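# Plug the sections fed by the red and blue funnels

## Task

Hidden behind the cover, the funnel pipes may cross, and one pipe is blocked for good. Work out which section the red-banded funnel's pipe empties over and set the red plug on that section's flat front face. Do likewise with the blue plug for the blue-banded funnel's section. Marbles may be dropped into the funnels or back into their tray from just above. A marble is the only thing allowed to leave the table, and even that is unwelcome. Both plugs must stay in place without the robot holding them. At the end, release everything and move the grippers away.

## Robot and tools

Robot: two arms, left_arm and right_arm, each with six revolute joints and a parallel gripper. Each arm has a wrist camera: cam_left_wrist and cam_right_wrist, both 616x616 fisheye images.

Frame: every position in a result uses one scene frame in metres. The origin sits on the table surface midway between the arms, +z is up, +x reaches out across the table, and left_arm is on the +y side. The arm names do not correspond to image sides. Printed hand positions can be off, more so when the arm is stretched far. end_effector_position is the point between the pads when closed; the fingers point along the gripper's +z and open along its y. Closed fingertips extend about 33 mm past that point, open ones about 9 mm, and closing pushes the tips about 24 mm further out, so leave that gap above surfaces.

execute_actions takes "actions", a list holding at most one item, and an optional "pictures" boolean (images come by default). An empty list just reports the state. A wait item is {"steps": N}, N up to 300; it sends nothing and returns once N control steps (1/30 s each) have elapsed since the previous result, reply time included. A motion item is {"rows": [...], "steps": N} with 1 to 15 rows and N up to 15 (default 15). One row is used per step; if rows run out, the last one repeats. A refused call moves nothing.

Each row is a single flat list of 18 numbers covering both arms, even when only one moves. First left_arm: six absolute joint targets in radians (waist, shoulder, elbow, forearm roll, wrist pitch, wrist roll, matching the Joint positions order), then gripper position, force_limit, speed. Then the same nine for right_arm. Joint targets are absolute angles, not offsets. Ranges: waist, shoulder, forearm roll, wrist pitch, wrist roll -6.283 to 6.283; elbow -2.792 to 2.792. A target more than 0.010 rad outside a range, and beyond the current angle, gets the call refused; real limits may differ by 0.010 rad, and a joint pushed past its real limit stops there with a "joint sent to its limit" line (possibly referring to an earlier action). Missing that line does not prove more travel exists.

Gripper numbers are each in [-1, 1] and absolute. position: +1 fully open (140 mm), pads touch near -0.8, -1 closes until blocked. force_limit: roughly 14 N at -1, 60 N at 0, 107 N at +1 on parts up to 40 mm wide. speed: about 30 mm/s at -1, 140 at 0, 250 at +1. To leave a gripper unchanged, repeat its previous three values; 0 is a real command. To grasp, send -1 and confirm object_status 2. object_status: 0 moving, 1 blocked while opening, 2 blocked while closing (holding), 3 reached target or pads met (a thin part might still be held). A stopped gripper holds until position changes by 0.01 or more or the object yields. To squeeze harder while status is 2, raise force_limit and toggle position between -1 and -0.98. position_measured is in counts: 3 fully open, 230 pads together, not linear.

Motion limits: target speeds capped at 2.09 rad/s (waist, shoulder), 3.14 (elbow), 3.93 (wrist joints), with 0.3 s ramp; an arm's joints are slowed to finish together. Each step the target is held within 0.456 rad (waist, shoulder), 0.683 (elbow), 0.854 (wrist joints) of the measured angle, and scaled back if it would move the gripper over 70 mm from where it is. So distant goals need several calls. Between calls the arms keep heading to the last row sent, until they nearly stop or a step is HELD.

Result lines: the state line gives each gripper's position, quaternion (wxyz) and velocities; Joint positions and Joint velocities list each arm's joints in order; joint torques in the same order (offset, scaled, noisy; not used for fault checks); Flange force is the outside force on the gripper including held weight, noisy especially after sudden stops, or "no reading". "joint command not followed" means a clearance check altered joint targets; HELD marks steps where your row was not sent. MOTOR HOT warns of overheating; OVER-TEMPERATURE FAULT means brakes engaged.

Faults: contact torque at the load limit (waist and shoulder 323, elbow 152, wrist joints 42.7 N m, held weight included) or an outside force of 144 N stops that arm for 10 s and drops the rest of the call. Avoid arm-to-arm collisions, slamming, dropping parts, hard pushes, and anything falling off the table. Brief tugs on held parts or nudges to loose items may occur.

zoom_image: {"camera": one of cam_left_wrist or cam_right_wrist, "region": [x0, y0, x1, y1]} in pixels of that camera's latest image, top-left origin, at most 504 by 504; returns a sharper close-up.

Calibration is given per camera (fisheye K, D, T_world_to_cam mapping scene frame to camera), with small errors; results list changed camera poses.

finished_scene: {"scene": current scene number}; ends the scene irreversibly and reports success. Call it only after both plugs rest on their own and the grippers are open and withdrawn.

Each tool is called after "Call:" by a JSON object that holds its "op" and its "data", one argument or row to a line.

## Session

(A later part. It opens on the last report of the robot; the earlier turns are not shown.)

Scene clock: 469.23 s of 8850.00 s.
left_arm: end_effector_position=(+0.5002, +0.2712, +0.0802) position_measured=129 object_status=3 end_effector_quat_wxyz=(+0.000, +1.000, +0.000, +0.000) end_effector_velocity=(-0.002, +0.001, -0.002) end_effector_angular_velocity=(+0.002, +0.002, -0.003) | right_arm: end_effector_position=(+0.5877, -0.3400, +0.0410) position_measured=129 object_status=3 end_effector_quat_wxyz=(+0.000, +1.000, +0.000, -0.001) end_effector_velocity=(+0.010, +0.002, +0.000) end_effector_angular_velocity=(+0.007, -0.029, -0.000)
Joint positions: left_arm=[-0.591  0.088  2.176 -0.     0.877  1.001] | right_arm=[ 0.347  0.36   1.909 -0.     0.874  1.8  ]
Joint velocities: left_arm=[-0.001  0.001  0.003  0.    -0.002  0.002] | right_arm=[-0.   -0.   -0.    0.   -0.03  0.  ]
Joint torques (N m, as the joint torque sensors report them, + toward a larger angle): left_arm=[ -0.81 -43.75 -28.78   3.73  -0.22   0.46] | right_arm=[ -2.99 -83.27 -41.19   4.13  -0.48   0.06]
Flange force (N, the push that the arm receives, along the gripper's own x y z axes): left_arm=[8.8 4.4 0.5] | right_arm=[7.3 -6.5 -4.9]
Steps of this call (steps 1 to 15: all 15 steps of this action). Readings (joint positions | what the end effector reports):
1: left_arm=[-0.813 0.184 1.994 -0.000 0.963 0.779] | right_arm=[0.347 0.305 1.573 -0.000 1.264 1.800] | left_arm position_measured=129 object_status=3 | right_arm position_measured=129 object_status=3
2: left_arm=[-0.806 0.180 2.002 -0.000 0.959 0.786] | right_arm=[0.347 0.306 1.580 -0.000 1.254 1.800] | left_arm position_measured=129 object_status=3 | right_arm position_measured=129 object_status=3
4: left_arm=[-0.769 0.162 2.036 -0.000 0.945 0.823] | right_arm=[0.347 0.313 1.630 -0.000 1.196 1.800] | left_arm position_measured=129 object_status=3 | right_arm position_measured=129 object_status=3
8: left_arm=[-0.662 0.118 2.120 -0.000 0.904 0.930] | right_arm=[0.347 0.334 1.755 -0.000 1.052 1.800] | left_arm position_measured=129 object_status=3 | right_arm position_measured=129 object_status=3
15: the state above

Call:
{"op": "execute_actions", "data": {
  "actions": [
    {"rows": [[-0.5907,0.1281,2.2019,0,0.8116,1.0011,0.0,0.2,0.3, 0.3471,0.3596,1.9090,0,0.8731,1.7999,-1,0,0]], "steps": 13}
  ],
  "pictures": false
}}

Call:
{"op": "execute_actions", "data": {
  "actions": [
    {"rows": [[-0.5907,0.1281,2.2019,0,0.8116,1.0011,-1,0.2,0, 0.3471,0.2543,1.2626,0,1.6247,1.7999,-1,0,0]], "steps": 14}
  ],
  "pictures": false
}}

Call:
{"op": "execute_actions", "data": {
  "actions": [
    {"rows": [[-0.5907,0.0884,2.1761,0,0.8771,1.0011,-1,0.2,0, 0.3471,0.2543,1.2626,0,1.6247,1.7999,-1,0,0]], "steps": 11}
  ],
  "pictures": false
}}

Call:
{"op": "execute_actions", "data": {
  "actions": [
    {"rows": [[-0.5907,0.0884,2.1761,0,0.8771,1.0011,-1,0.2,0, 0.6689,0.6197,0.8970,0,1.1249,1.5708,-1,0,0]], "steps": 15}
  ],
  "pictures": false
}}

Call:
{"op": "execute_actions", "data": {
  "actions": [
    {"steps": 14}
  ],
  "pictures": true
}}

Scene clock: 474.50 s of 8850.00 s.
left_arm: end_effector_position=(+0.5002, +0.2712, +0.0501) position_measured=129 object_status=3 end_effector_quat_wxyz=(-0.000, +1.000, +0.000, -0.000) end_effector_velocity=(+0.001, -0.001, +0.000) end_effector_angular_velocity=(-0.003, -0.003, +0.000) | right_arm: end_effector_position=(+0.5880, -0.3399, +0.0411) position_measured=199 object_status=0 end_effector_quat_wxyz=(+0.000, +1.000, +0.000, -0.000) end_effector_velocity=(+0.000, -0.001, +0.001) end_effector_angular_velocity=(+0.000, -0.002, -0.000)
Joint positions: left_arm=[-0.591  0.128  2.202  0.     0.812  1.001] | right_arm=[0.347 0.36  1.909 0.    0.873 1.8  ]
Joint velocities: left_arm=[-0.    -0.    -0.001 -0.001 -0.003 -0.   ] | right_arm=[-0.001 -0.002  0.    -0.    -0.001 -0.   ]
Joint torques (N m, as the joint torque sensors report them, + toward a larger angle): left_arm=[ -0.67 -47.82 -28.49   3.41  -0.27   0.23] | right_arm=[ -1.69 -69.51 -30.03   3.07   0.    -0.06]
Flange force (N, the push that the arm receives, along the gripper's own x y z axes): left_arm=[9.0 3.9 4.2] | right_arm=[4.0 -3.9 -0.7]
Steps of this call (steps 1 to 15: the robot went on to your last target; steps 16 to 90: nothing new was sent; then 1.83 s passed at rest; steps 91 to 103: all 13 steps of this action). Readings (joint positions | what the end effector reports):
91: left_arm=[-0.591 0.089 2.176 0.000 0.876 1.001] | right_arm=[0.347 0.360 1.909 0.000 0.873 1.800] | left_arm position_measured=129 object_status=3 | right_arm position_measured=129 object_status=0
92: left_arm=[-0.591 0.093 2.180 0.000 0.867 1.001] | right_arm=[0.347 0.360 1.909 0.000 0.873 1.800] | left_arm position_measured=129 object_status=3 | right_arm position_measured=133 object_status=0
94: left_arm=[-0.591 0.120 2.197 0.000 0.825 1.001] | right_arm=[0.347 0.360 1.909 0.000 0.873 1.800] | left_arm position_measured=129 object_status=3 | right_arm position_measured=149 object_status=0
98: left_arm=[-0.591 0.128 2.202 0.000 0.812 1.001] | right_arm=[0.347 0.360 1.909 0.000 0.873 1.800] | left_arm position_measured=129 object_status=3 | right_arm position_measured=179 object_status=0
103: the state above

Scene clock: 474.97 s of 8850.00 s.
left_arm: end_effector_position=(+0.5001, +0.2712, +0.0501) position_measured=193 object_status=0 end_effector_quat_wxyz=(-0.000, +1.000, +0.000, -0.000) end_effector_velocity=(+0.000, -0.001, +0.001) end_effector_angular_velocity=(-0.001, -0.002, -0.000) | right_arm: end_effector_position=(+0.6612, -0.3227, +0.2631) position_measured=199 object_status=2 end_effector_quat_wxyz=(-0.000, +1.000, +0.000, -0.000) end_effector_velocity=(+0.068, +0.016, +0.587) end_effector_angular_velocity=(+0.001, -0.007, +0.001)
Joint positions: left_arm=[-0.591  0.128  2.202 -0.     0.812  1.001] | right_arm=[0.347 0.3   1.541 0.    1.301 1.8  ]
Joint velocities: left_arm=[-0.    -0.001 -0.    -0.    -0.001 -0.   ] | right_arm=[ 0.    -0.148 -0.891 -0.     1.032 -0.   ]
Joint torques (N m, as the joint torque sensors report them, + toward a larger angle): left_arm=[ -1.74 -38.67 -22.75   3.49  -0.71   0.22] | right_arm=[ -1.14 -80.44 -37.81   3.72   0.16   0.1 ]
Flange force (N, the push that the arm receives, along the gripper's own x y z axes): left_arm=[7.0 0.3 -14.6] | right_arm=[13.2 -5.9 0.5]
Steps of this call (steps 1 to 14: all 14 steps of this action). Readings (joint positions | what the end effector reports):
1: left_arm=[-0.591 0.128 2.202 0.000 0.812 1.001] | right_arm=[0.347 0.359 1.909 0.000 0.873 1.800] | left_arm position_measured=129 object_status=0 | right_arm position_measured=199 object_status=0
2: left_arm=[-0.591 0.128 2.202 0.000 0.812 1.001] | right_arm=[0.347 0.358 1.901 0.000 0.883 1.800] | left_arm position_measured=133 object_status=0 | right_arm position_measured=199 object_status=0
4: left_arm=[-0.591 0.128 2.202 0.000 0.812 1.001] | right_arm=[0.347 0.351 1.851 0.000 0.942 1.800] | left_arm position_measured=149 object_status=0 | right_arm position_measured=199 object_status=2
8: left_arm=[-0.591 0.128 2.202 -0.000 0.812 1.001] | right_arm=[0.347 0.330 1.725 0.000 1.088 1.800] | left_arm position_measured=179 object_status=0 | right_arm position_measured=199 object_status=2
14: the state above

Scene clock: 475.33 s of 8850.00 s.
left_arm: end_effector_position=(+0.5000, +0.2712, +0.0802) position_measured=193 object_status=2 end_effector_quat_wxyz=(+0.000, +1.000, +0.000, +0.000) end_effector_velocity=(+0.001, -0.001, +0.001) end_effector_angular_velocity=(-0.001, -0.002, -0.001) | right_arm: end_effector_position=(+0.6541, -0.3244, +0.4506) position_measured=199 object_status=2 end_effector_quat_wxyz=(-0.000, +1.000, +0.000, +0.001) end_effector_velocity=(-0.008, -0.002, +0.011) end_effector_angular_velocity=(-0.005, +0.022, -0.001)
Joint positions: left_arm=[-0.591  0.088  2.176 -0.     0.877  1.001] | right_arm=[0.347 0.254 1.263 0.    1.624 1.8  ]
Joint velocities: left_arm=[-0.001 -0.    -0.002  0.    -0.    -0.   ] | right_arm=[-0.001 -0.    -0.02   0.     0.043  0.   ]
Joint torques (N m, as the joint torque sensors report them, + toward a larger angle): left_arm=[ -1.67 -43.41 -30.23   3.68  -0.22   0.26] | right_arm=[ -3.15 -26.17 -17.82   1.85  -0.44   0.05]
Flange force (N, the push that the arm receives, along the gripper's own x y z axes): left_arm=[7.7 1.3 1.2] | right_arm=[3.4 -1.7 -1.2]
Steps of this call (steps 1 to 11: all 11 steps of this action). Readings (joint positions | what the end effector reports):
1: left_arm=[-0.591 0.128 2.202 -0.000 0.812 1.001] | right_arm=[0.347 0.295 1.511 0.000 1.336 1.800] | left_arm position_measured=193 object_status=2 | right_arm position_measured=199 object_status=2
2: left_arm=[-0.591 0.123 2.199 -0.000 0.821 1.001] | right_arm=[0.347 0.290 1.481 0.000 1.371 1.800] | left_arm position_measured=193 object_status=2 | right_arm position_measured=199 object_status=2
4: left_arm=[-0.591 0.097 2.181 -0.000 0.863 1.001] | right_arm=[0.347 0.280 1.421 0.000 1.440 1.800] | left_arm position_measured=193 object_status=2 | right_arm position_measured=199 object_status=2
8: left_arm=[-0.591 0.088 2.176 -0.000 0.877 1.001] | right_arm=[0.347 0.261 1.304 0.000 1.577 1.800] | left_arm position_measured=193 object_status=2 | right_arm position_measured=199 object_status=2
11: the state above

Scene clock: 475.83 s of 8850.00 s.
left_arm: end_effector_position=(+0.5000, +0.2713, +0.0801) position_measured=193 object_status=2 end_effector_quat_wxyz=(-0.000, +1.000, +0.000, -0.000) end_effector_velocity=(+0.000, +0.000, +0.000) end_effector_angular_velocity=(-0.001, -0.001, +0.001) | right_arm: end_effector_position=(+0.8114, -0.0976, +0.4162) position_measured=199 object_status=2 end_effector_quat_wxyz=(-0.039, +0.974, +0.167, +0.148) end_effector_velocity=(+0.256, +0.570, -0.076) end_effector_angular_velocity=(+0.191, -0.645, +0.731)
Joint positions: left_arm=[-0.591  0.088  2.176 -0.     0.877  1.001] | right_arm=[0.545 0.479 1.038 0.    1.317 1.659]
Joint velocities: left_arm=[ 0.001 -0.001  0.    -0.    -0.    -0.   ] | right_arm=[ 0.437  0.497 -0.494  0.    -0.669 -0.309]
Joint torques (N m, as the joint torque sensors report them, + toward a larger angle): left_arm=[ -0.05 -44.19 -30.     3.67  -0.24   0.24] | right_arm=[  1.91 -92.91 -40.3    4.18  -0.77   0.29]
Flange force (N, the push that the arm receives, along the gripper's own x y z axes): left_arm=[6.7 3.8 0.9] | right_arm=[10.6 -1.6 -0.1]
Steps of this call (steps 1 to 15: all 15 steps of this action). Readings (joint positions | what the end effector reports):
1: left_arm=[-0.591 0.088 2.176 -0.000 0.877 1.001] | right_arm=[0.348 0.254 1.262 0.000 1.624 1.800] | left_arm position_measured=193 object_status=2 | right_arm position_measured=199 object_status=2
2: left_arm=[-0.591 0.088 2.176 -0.000 0.877 1.001] | right_arm=[0.352 0.259 1.257 0.000 1.617 1.796] | left_arm position_measured=193 object_status=2 | right_arm position_measured=199 object_status=2
4: left_arm=[-0.591 0.088 2.176 -0.000 0.877 1.001] | right_arm=[0.380 0.291 1.225 0.000 1.572 1.776] | left_arm position_measured=193 object_status=2 | right_arm position_measured=199 object_status=2
8: left_arm=[-0.591 0.088 2.176 -0.000 0.877 1.001] | right_arm=[0.441 0.360 1.156 0.000 1.478 1.733] | left_arm position_measured=193 object_status=2 | right_arm position_measured=199 object_status=2
15: the state above

Scene clock: 476.30 s of 8850.00 s.
left_arm: end_effector_position=(+0.5001, +0.2713, +0.0801) position_measured=193 object_status=2 end_effector_quat_wxyz=(-0.000, +1.000, +0.000, -0.000) end_effector_velocity=(-0.000, +0.001, -0.001) end_effector_angular_velocity=(-0.000, +0.000, +0.001) | right_arm: end_effector_position=(+0.8661, +0.0737, +0.3955) position_measured=199 object_status=2 end_effector_quat_wxyz=(-0.067, +0.932, +0.264, +0.238) end_effector_velocity=(-0.001, +0.000, +0.001) end_effector_angular_velocity=(+0.000, -0.000, +0.001)
Joint positions: left_arm=[-0.591  0.088  2.176  0.     0.877  1.001] | right_arm=[0.669 0.62  0.897 0.    1.125 1.571]
Joint velocities: left_arm=[ 0.001 -0.     0.002 -0.    -0.002 -0.   ] | right_arm=[ 0.001 -0.001  0.     0.     0.    -0.   ]
Joint torques (N m, as the joint torque sensors report them, + toward a larger angle): left_arm=[ -1.13 -43.87 -29.98   3.68  -0.28   0.26] | right_arm=[  -4.   -101.86  -40.5     3.78   -1.41    0.21]
Flange force (N, the push that the arm receives, along the gripper's own x y z axes): left_arm=[7.6 2.0 0.9] | right_arm=[8.8 -3.3 2.0]
Steps of this call (steps 1 to 14: the robot went on to your last target). Readings (joint positions | what the end effector reports):
1: left_arm=[-0.591 0.088 2.176 -0.000 0.877 1.001] | right_arm=[0.560 0.495 1.021 0.000 1.294 1.649] | left_arm position_measured=193 object_status=2 | right_arm position_measured=199 object_status=2
2: left_arm=[-0.591 0.088 2.176 0.000 0.877 1.001] | right_arm=[0.574 0.512 1.005 0.000 1.272 1.638] | left_arm position_measured=193 object_status=2 | right_arm position_measured=199 object_status=2
4: left_arm=[-0.591 0.088 2.176 0.000 0.877 1.001] | right_arm=[0.604 0.545 0.971 0.000 1.226 1.617] | left_arm position_measured=193 object_status=2 | right_arm position_measured=199 object_status=2
8: left_arm=[-0.591 0.088 2.176 0.000 0.877 1.001] | right_arm=[0.659 0.609 0.908 0.000 1.140 1.578] | left_arm position_measured=193 object_status=2 | right_arm position_measured=199 object_status=2
14: the state above
camera_calibration (this result's frames):
cam_left_wrist: T_world_to_cam=[[0.15111, -0.988366, 0.0172908, 0.183491], [-0.869321, -0.124542, 0.4783, 0.423721], [-0.470582, -0.0873072, -0.878026, 0.528547], [0, 0, 0, 1]] pos_world=[0.589347, 0.280273, 0.25824]
cam_right_wrist: T_world_to_cam=[[0.428072, -0.903183, -0.0318449, -0.302448], [-0.895095, -0.418848, -0.15288, 0.872059], [0.12474, 0.0939477, -0.987732, 0.446319], [0, 0, 0, 1]] pos_world=[0.85437, 0.0501636, 0.564532]

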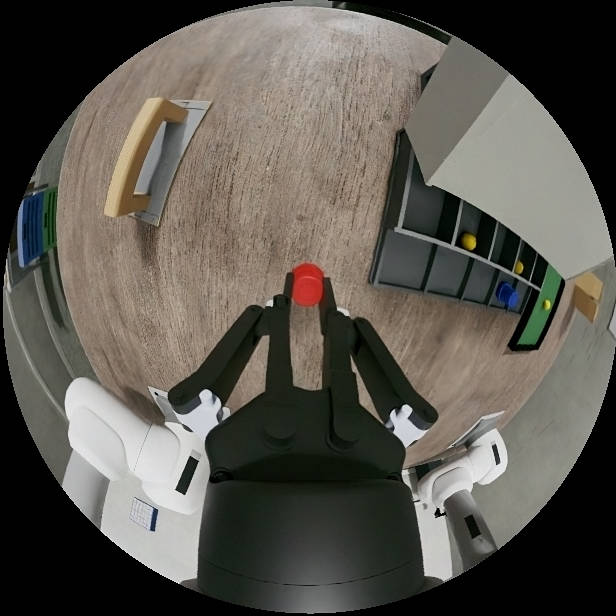

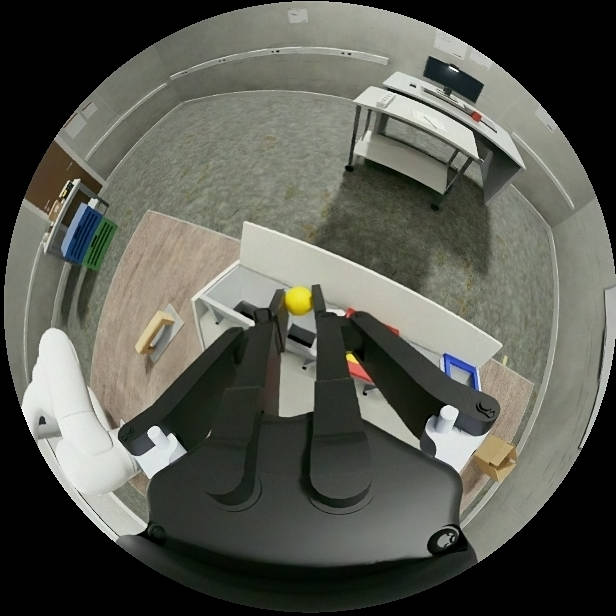

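Call:
{"op": "execute_actions", "data": {
  "actions": [
    {"rows": [[-0.5907,0.0884,2.1761,0,0.8771,1.0011,-1,0.2,0, 0.6689,0.6197,0.8970,0,1.1249,1.5708,0.0,0,0.3]], "steps": 8}
  ],
  "pictures": false
}}

Call:
{"op": "execute_actions", "data": {
  "actions": [
    {"rows": [[-0.5907,0.0884,2.1761,0,0.8771,1.0011,-1,0.2,0, 0.3680,0.2543,1.2626,0,1.6247,1.8208,0.0,0,0.3]], "steps": 15}
  ],
  "pictures": false
}}

Call:
{"op": "execute_actions", "data": {
  "actions": [
    {"steps": 10}
  ],
  "pictures": false
}}

Call:
{"op": "execute_actions", "data": {
  "actions": [
    {"rows": [[-0.5907,0.0884,2.1761,0,0.8771,1.0011,-1,0.2,0, 0.3680,0.2485,1.9334,0,0.9596,1.8208,0.0,0,0.3]], "steps": 15}
  ],
  "pictures": false
}}

Call:
{"op": "execute_actions", "data": {
  "actions": [
    {"steps": 7}
  ],
  "pictures": false
}}

Call:
{"op": "execute_actions", "data": {
  "actions": [
    {"rows": [[-0.5907,0.0884,2.1761,0,0.8771,1.0011,-1,0.2,0, 0.3680,0.3120,1.9795,0,0.8501,1.8208,0.0,0,0.3]], "steps": 9}
  ],
  "pictures": false
}}

Call:
{"op": "execute_actions", "data": {
  "actions": [
    {"rows": [[-0.5907,0.0884,2.1761,0,0.8771,1.0011,-1,0.2,0, 0.3680,0.3120,1.9795,0,0.8501,1.8208,-1,0,0]], "steps": 13}
  ],
  "pictures": true
}}

Scene clock: 482.60 s of 8850.00 s.
left_arm: end_effector_position=(+0.5001, +0.2713, +0.0801) position_measured=193 object_status=2 end_effector_quat_wxyz=(-0.000, +1.000, +0.000, -0.000) end_effector_velocity=(-0.000, -0.000, -0.001) end_effector_angular_velocity=(+0.000, +0.000, -0.001) | right_arm: end_effector_position=(+0.8662, +0.0734, +0.3956) position_measured=137 object_status=0 end_effector_quat_wxyz=(-0.067, +0.932, +0.264, +0.238) end_effector_velocity=(-0.002, +0.002, +0.000) end_effector_angular_velocity=(-0.001, +0.001, +0.003)
Joint positions: left_arm=[-0.591  0.088  2.176  0.     0.877  1.001] | right_arm=[ 0.669  0.62   0.897 -0.     1.125  1.571]
Joint velocities: left_arm=[-0.     0.001  0.001  0.    -0.001  0.   ] | right_arm=[ 0.003 -0.     0.    -0.     0.001  0.   ]
Joint torques (N m, as the joint torque sensors report them, + toward a larger angle): left_arm=[ -0.6  -43.39 -29.79   3.71  -0.29   0.31] | right_arm=[   0.3  -106.29  -41.13    3.96   -1.4    -0.04]
Flange force (N, the push that the arm receives, along the gripper's own x y z axes): left_arm=[7.1 3.4 0.7] | right_arm=[12.7 -1.0 2.2]
Steps of this call (steps 1 to 30: the robot went on to your last target; steps 31 to 90: nothing new was sent; then 3.03 s passed at rest; steps 91 to 98: all 8 steps of this action). Readings (joint positions | what the end effector reports):
91: left_arm=[-0.591 0.088 2.176 0.000 0.877 1.001] | right_arm=[0.669 0.620 0.897 -0.000 1.125 1.571] | left_arm position_measured=193 object_status=2 | right_arm position_measured=199 object_status=0
92: left_arm=[-0.591 0.088 2.176 0.000 0.877 1.001] | right_arm=[0.669 0.620 0.897 -0.000 1.125 1.571] | left_arm position_measured=193 object_status=2 | right_arm position_measured=199 object_status=0
94: left_arm=[-0.591 0.088 2.176 0.000 0.877 1.001] | right_arm=[0.669 0.620 0.897 -0.000 1.125 1.571] | left_arm position_measured=193 object_status=2 | right_arm position_measured=175 object_status=0
98: the state above

Scene clock: 483.10 s of 8850.00 s.
left_arm: end_effector_position=(+0.5001, +0.2713, +0.0801) position_measured=193 object_status=2 end_effector_quat_wxyz=(-0.000, +1.000, +0.000, -0.000) end_effector_velocity=(+0.000, -0.001, -0.000) end_effector_angular_velocity=(+0.001, +0.001, -0.000) | right_arm: end_effector_position=(+0.7565, -0.1814, +0.4288) position_measured=129 object_status=3 end_effector_quat_wxyz=(-0.024, +0.990, +0.105, +0.092) end_effector_velocity=(-0.342, -0.518, +0.079) end_effector_angular_velocity=(-0.185, +0.670, -0.764)
Joint positions: left_arm=[-0.591  0.088  2.176  0.     0.877  1.001] | right_arm=[ 0.483  0.394  1.123 -0.     1.434  1.725]
Joint velocities: left_arm=[-0.     0.002 -0.002 -0.     0.001  0.   ] | right_arm=[-0.421 -0.511  0.51  -0.     0.694  0.349]
Joint torques (N m, as the joint torque sensors report them, + toward a larger angle): left_arm=[ -0.47 -43.77 -29.66   3.64  -0.27   0.17] | right_arm=[  1.49 -84.12 -39.32   3.99  -0.22  -0.23]
Flange force (N, the push that the arm receives, along the gripper's own x y z axes): left_arm=[7.6 3.6 0.9] | right_arm=[7.5 -2.5 -2.5]
Steps of this call (steps 1 to 15: all 15 steps of this action). Readings (joint positions | what the end effector reports):
1: left_arm=[-0.591 0.088 2.176 0.000 0.877 1.001] | right_arm=[0.668 0.619 0.898 -0.000 1.125 1.571] | left_arm position_measured=193 object_status=2 | right_arm position_measured=130 object_status=0
2: left_arm=[-0.591 0.088 2.176 0.000 0.877 1.001] | right_arm=[0.664 0.614 0.903 -0.000 1.132 1.574] | left_arm position_measured=193 object_status=2 | right_arm position_measured=129 object_status=0
4: left_arm=[-0.591 0.088 2.176 0.000 0.877 1.001] | right_arm=[0.639 0.583 0.935 -0.000 1.176 1.596] | left_arm position_measured=193 object_status=2 | right_arm position_measured=129 object_status=0
8: left_arm=[-0.591 0.088 2.176 0.000 0.877 1.001] | right_arm=[0.582 0.514 1.003 -0.000 1.270 1.643] | left_arm position_measured=193 object_status=2 | right_arm position_measured=129 object_status=3
15: the state above

Scene clock: 483.43 s of 8850.00 s.
left_arm: end_effector_position=(+0.5001, +0.2713, +0.0801) position_measured=193 object_status=2 end_effector_quat_wxyz=(-0.000, +1.000, +0.000, -0.000) end_effector_velocity=(-0.000, +0.000, -0.001) end_effector_angular_velocity=(+0.001, +0.002, +0.001) | right_arm: end_effector_position=(+0.6498, -0.3101, +0.4505) position_measured=129 object_status=3 end_effector_quat_wxyz=(-0.000, +1.000, +0.000, +0.001) end_effector_velocity=(-0.009, -0.005, -0.010) end_effector_angular_velocity=(-0.008, +0.031, -0.010)
Joint positions: left_arm=[-0.591  0.088  2.176  0.     0.877  1.001] | right_arm=[ 0.368  0.254  1.262 -0.     1.624  1.821]
Joint velocities: left_arm=[ 0.     0.001  0.001 -0.    -0.     0.   ] | right_arm=[-0.003  0.     0.017 -0.     0.015  0.006]
Joint torques (N m, as the joint torque sensors report them, + toward a larger angle): left_arm=[ -1.6  -44.01 -30.21   3.8   -0.3    0.27] | right_arm=[  2.13 -49.71 -35.92   4.1   -0.3    0.43]
Flange force (N, the push that the arm receives, along the gripper's own x y z axes): left_arm=[8.1 1.2 1.8] | right_arm=[8.1 -7.2 -2.7]
Steps of this call (steps 1 to 10: the robot went on to your last target). Readings (joint positions | what the end effector reports):
1: left_arm=[-0.591 0.088 2.176 0.000 0.877 1.001] | right_arm=[0.469 0.376 1.140 -0.000 1.457 1.737] | left_arm position_measured=193 object_status=2 | right_arm position_measured=129 object_status=3
2: left_arm=[-0.591 0.088 2.176 0.000 0.877 1.001] | right_arm=[0.454 0.359 1.158 -0.000 1.481 1.749] | left_arm position_measured=193 object_status=2 | right_arm position_measured=129 object_status=3
4: left_arm=[-0.591 0.088 2.176 0.000 0.877 1.001] | right_arm=[0.426 0.324 1.192 -0.000 1.529 1.773] | left_arm position_measured=193 object_status=2 | right_arm position_measured=129 object_status=3
8: left_arm=[-0.591 0.088 2.176 0.000 0.877 1.001] | right_arm=[0.374 0.261 1.255 -0.000 1.615 1.816] | left_arm position_measured=193 object_status=2 | right_arm position_measured=129 object_status=3
10: the state above

Scene clock: 483.93 s of 8850.00 s.
left_arm: end_effector_position=(+0.5001, +0.2713, +0.0801) position_measured=193 object_status=2 end_effector_quat_wxyz=(-0.000, +1.000, +0.000, -0.000) end_effector_velocity=(+0.002, -0.000, +0.001) end_effector_angular_velocity=(-0.001, -0.001, +0.001) | right_arm: end_effector_position=(+0.6094, -0.3205, +0.2121) position_measured=129 object_status=3 end_effector_quat_wxyz=(+0.000, +1.000, +0.000, +0.000) end_effector_velocity=(-0.209, -0.054, -0.519) end_effector_angular_velocity=(-0.001, +0.004, -0.001)
Joint positions: left_arm=[-0.591  0.088  2.176  0.     0.877  1.001] | right_arm=[ 0.368  0.251  1.702 -0.     1.189  1.821]
Joint velocities: left_arm=[ 0.001  0.001 -0.003 -0.     0.    -0.   ] | right_arm=[-0.001 -0.009  1.013 -0.    -1.     0.   ]
Joint torques (N m, as the joint torque sensors report them, + toward a larger angle): left_arm=[ -1.7  -43.37 -29.72   3.73  -0.19   0.15] | right_arm=[ -0.71 -69.96 -35.67   3.82   0.33   0.06]
Flange force (N, the push that the arm receives, along the gripper's own x y z axes): left_arm=[8.5 1.0 0.3] | right_arm=[9.4 -4.4 -1.6]
Steps of this call (steps 1 to 15: all 15 steps of this action). Readings (joint positions | what the end effector reports):
1: left_arm=[-0.591 0.088 2.176 0.000 0.877 1.001] | right_arm=[0.368 0.254 1.263 -0.000 1.624 1.821] | left_arm position_measured=193 object_status=2 | right_arm position_measured=129 object_status=3
2: left_arm=[-0.591 0.088 2.176 0.000 0.877 1.001] | right_arm=[0.368 0.254 1.271 -0.000 1.616 1.821] | left_arm position_measured=193 object_status=2 | right_arm position_measured=129 object_status=3
4: left_arm=[-0.591 0.088 2.176 0.000 0.877 1.001] | right_arm=[0.368 0.253 1.321 -0.000 1.565 1.821] | left_arm position_measured=193 object_status=2 | right_arm position_measured=129 object_status=3
8: left_arm=[-0.591 0.088 2.176 0.000 0.877 1.001] | right_arm=[0.368 0.253 1.462 -0.000 1.427 1.821] | left_arm position_measured=193 object_status=2 | right_arm position_measured=129 object_status=3
15: the state above

Scene clock: 484.17 s of 8850.00 s.
left_arm: end_effector_position=(+0.5001, +0.2713, +0.0801) position_measured=193 object_status=2 end_effector_quat_wxyz=(-0.000, +1.000, +0.000, -0.000) end_effector_velocity=(-0.000, -0.000, -0.001) end_effector_angular_velocity=(+0.000, +0.000, -0.001) | right_arm: end_effector_position=(+0.5520, -0.3351, +0.1048) position_measured=129 object_status=3 end_effector_quat_wxyz=(+0.000, +1.000, +0.000, -0.001) end_effector_velocity=(-0.139, -0.036, -0.200) end_effector_angular_velocity=(-0.002, +0.007, -0.000)
Joint positions: left_arm=[-0.591  0.088  2.176  0.     0.877  1.001] | right_arm=[ 0.368  0.249  1.923 -0.     0.971  1.821]
Joint velocities: left_arm=[-0.001  0.001  0.     0.    -0.001 -0.   ] | right_arm=[-0.    -0.005  0.441 -0.    -0.428  0.   ]
Joint torques (N m, as the joint torque sensors report them, + toward a larger angle): left_arm=[ -0.75 -44.09 -30.04   3.72  -0.34   0.13] | right_arm=[ -3.35 -77.23 -53.74   5.61  -0.9    0.07]
Flange force (N, the push that the arm receives, along the gripper's own x y z axes): left_arm=[7.5 2.6 1.2] | right_arm=[7.8 -4.8 -1.9]
Steps of this call (steps 1 to 7: the robot went on to your last target). Readings (joint positions | what the end effector reports):
1: left_arm=[-0.591 0.088 2.176 0.000 0.877 1.001] | right_arm=[0.368 0.251 1.736 -0.000 1.155 1.821] | left_arm position_measured=193 object_status=2 | right_arm position_measured=129 object_status=3
2: left_arm=[-0.591 0.088 2.176 0.000 0.877 1.001] | right_arm=[0.368 0.250 1.771 -0.000 1.121 1.821] | left_arm position_measured=193 object_status=2 | right_arm position_measured=129 object_status=3
4: left_arm=[-0.591 0.088 2.176 0.000 0.877 1.001] | right_arm=[0.368 0.250 1.839 -0.000 1.053 1.821] | left_arm position_measured=193 object_status=2 | right_arm position_measured=129 object_status=3
7: the state above

Scene clock: 484.47 s of 8850.00 s.
left_arm: end_effector_position=(+0.5001, +0.2713, +0.0801) position_measured=193 object_status=2 end_effector_quat_wxyz=(-0.000, +1.000, +0.000, -0.000) end_effector_velocity=(-0.000, -0.000, -0.000) end_effector_angular_velocity=(+0.000, +0.001, -0.001) | right_arm: end_effector_position=(+0.5488, -0.3359, +0.0409) position_measured=129 object_status=3 end_effector_quat_wxyz=(+0.000, +1.000, +0.000, -0.000) end_effector_velocity=(+0.002, +0.000, -0.000) end_effector_angular_velocity=(+0.001, -0.004, -0.000)
Joint positions: left_arm=[-0.591  0.088  2.176  0.     0.877  1.001] | right_arm=[ 0.368  0.312  1.98  -0.     0.85   1.821]
Joint velocities: left_arm=[-0.  0.  0. -0.  0.  0.] | right_arm=[-0.     0.    -0.    -0.    -0.005 -0.   ]
Joint torques (N m, as the joint torque sensors report them, + toward a larger angle): left_arm=[ -1.1  -44.16 -30.04   3.73  -0.23   0.26] | right_arm=[  0.47 -68.35 -32.1    3.08  -0.07   0.12]
Flange force (N, the push that the arm receives, along the gripper's own x y z axes): left_arm=[8.2 2.5 1.9] | right_arm=[3.5 -1.4 0.6]
Steps of this call (steps 1 to 9: all 9 steps of this action). Readings (joint positions | what the end effector reports):
1: left_arm=[-0.591 0.088 2.176 0.000 0.877 1.001] | right_arm=[0.368 0.249 1.933 -0.000 0.960 1.821] | left_arm position_measured=193 object_status=2 | right_arm position_measured=129 object_status=3
2: left_arm=[-0.591 0.088 2.176 0.000 0.877 1.001] | right_arm=[0.368 0.253 1.941 -0.000 0.945 1.821] | left_arm position_measured=193 object_status=2 | right_arm position_measured=129 object_status=3
4: left_arm=[-0.591 0.088 2.176 0.000 0.877 1.001] | right_arm=[0.368 0.285 1.966 -0.000 0.887 1.821] | left_arm position_measured=193 object_status=2 | right_arm position_measured=129 object_status=3
8: left_arm=[-0.591 0.088 2.176 0.000 0.877 1.001] | right_arm=[0.368 0.312 1.980 -0.000 0.850 1.821] | left_arm position_measured=193 object_status=2 | right_arm position_measured=129 object_status=3
9: the state above

Scene clock: 484.90 s of 8850.00 s.
left_arm: end_effector_position=(+0.5001, +0.2713, +0.0801) position_measured=193 object_status=2 end_effector_quat_wxyz=(-0.000, +1.000, +0.000, -0.000) end_effector_velocity=(-0.000, +0.000, -0.000) end_effector_angular_velocity=(+0.001, +0.002, +0.000) | right_arm: end_effector_position=(+0.5490, -0.3359, +0.0411) position_measured=199 object_status=0 end_effector_quat_wxyz=(+0.000, +1.000, +0.000, -0.000) end_effector_velocity=(+0.000, +0.000, +0.000) end_effector_angular_velocity=(+0.000, -0.000, -0.000)
Joint positions: left_arm=[-0.591  0.088  2.176  0.     0.877  1.001] | right_arm=[ 0.368  0.312  1.98  -0.     0.85   1.821]
Joint velocities: left_arm=[ 0.     0.001 -0.    -0.     0.001 -0.   ] | right_arm=[-0.  0. -0. -0. -0.  0.]
Joint torques (N m, as the joint torque sensors report them, + toward a larger angle): left_arm=[ -1.19 -44.43 -29.87   3.67  -0.2    0.23] | right_arm=[ -0.84 -64.76 -29.69   3.17  -0.07   0.18]
Flange force (N, the push that the arm receives, along the gripper's own x y z axes): left_arm=[9.0 2.4 1.9] | right_arm=[5.0 -2.5 0.9]
Steps of this call (steps 1 to 13: all 13 steps of this action). Readings (joint positions | what the end effector reports):
1: left_arm=[-0.591 0.088 2.176 0.000 0.877 1.001] | right_arm=[0.368 0.312 1.980 -0.000 0.850 1.821] | left_arm position_measured=193 object_status=2 | right_arm position_measured=129 object_status=0
2: left_arm=[-0.591 0.088 2.176 0.000 0.877 1.001] | right_arm=[0.368 0.312 1.980 -0.000 0.850 1.821] | left_arm position_measured=193 object_status=2 | right_arm position_measured=133 object_status=0
4: left_arm=[-0.591 0.088 2.176 0.000 0.877 1.001] | right_arm=[0.368 0.312 1.980 -0.000 0.850 1.821] | left_arm position_measured=193 object_status=2 | right_arm position_measured=149 object_status=0
8: left_arm=[-0.591 0.088 2.176 0.000 0.877 1.001] | right_arm=[0.368 0.312 1.980 -0.000 0.850 1.821] | left_arm position_measured=193 object_status=2 | right_arm position_measured=179 object_status=0
13: the state above
camera_calibration (this result's frames):
cam_left_wrist: T_world_to_cam=[[0.151111, -0.988366, 0.017291, 0.183491], [-0.869321, -0.124543, 0.4783, 0.423722], [-0.470582, -0.0873078, -0.878026, 0.528548], [0, 0, 0, 1]] pos_world=[0.589348, 0.280274, 0.25824]
cam_right_wrist: T_world_to_cam=[[-0.110077, -0.993623, 0.0244083, -0.285168], [-0.934982, 0.111849, 0.336598, 0.542477], [-0.337181, 0.0142302, -0.941332, 0.399168], [0, 0, 0, 1]] pos_world=[0.610408, -0.349705, 0.200113]

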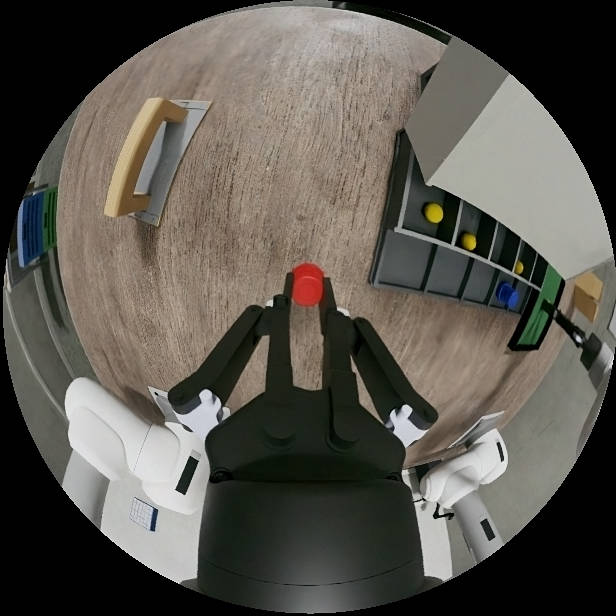

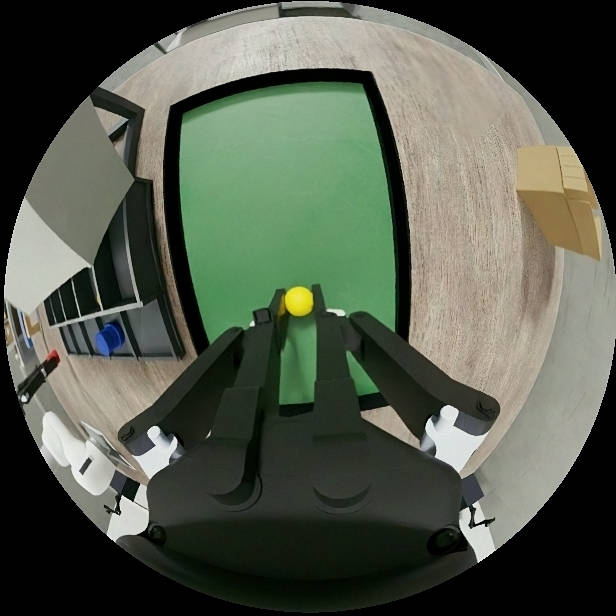

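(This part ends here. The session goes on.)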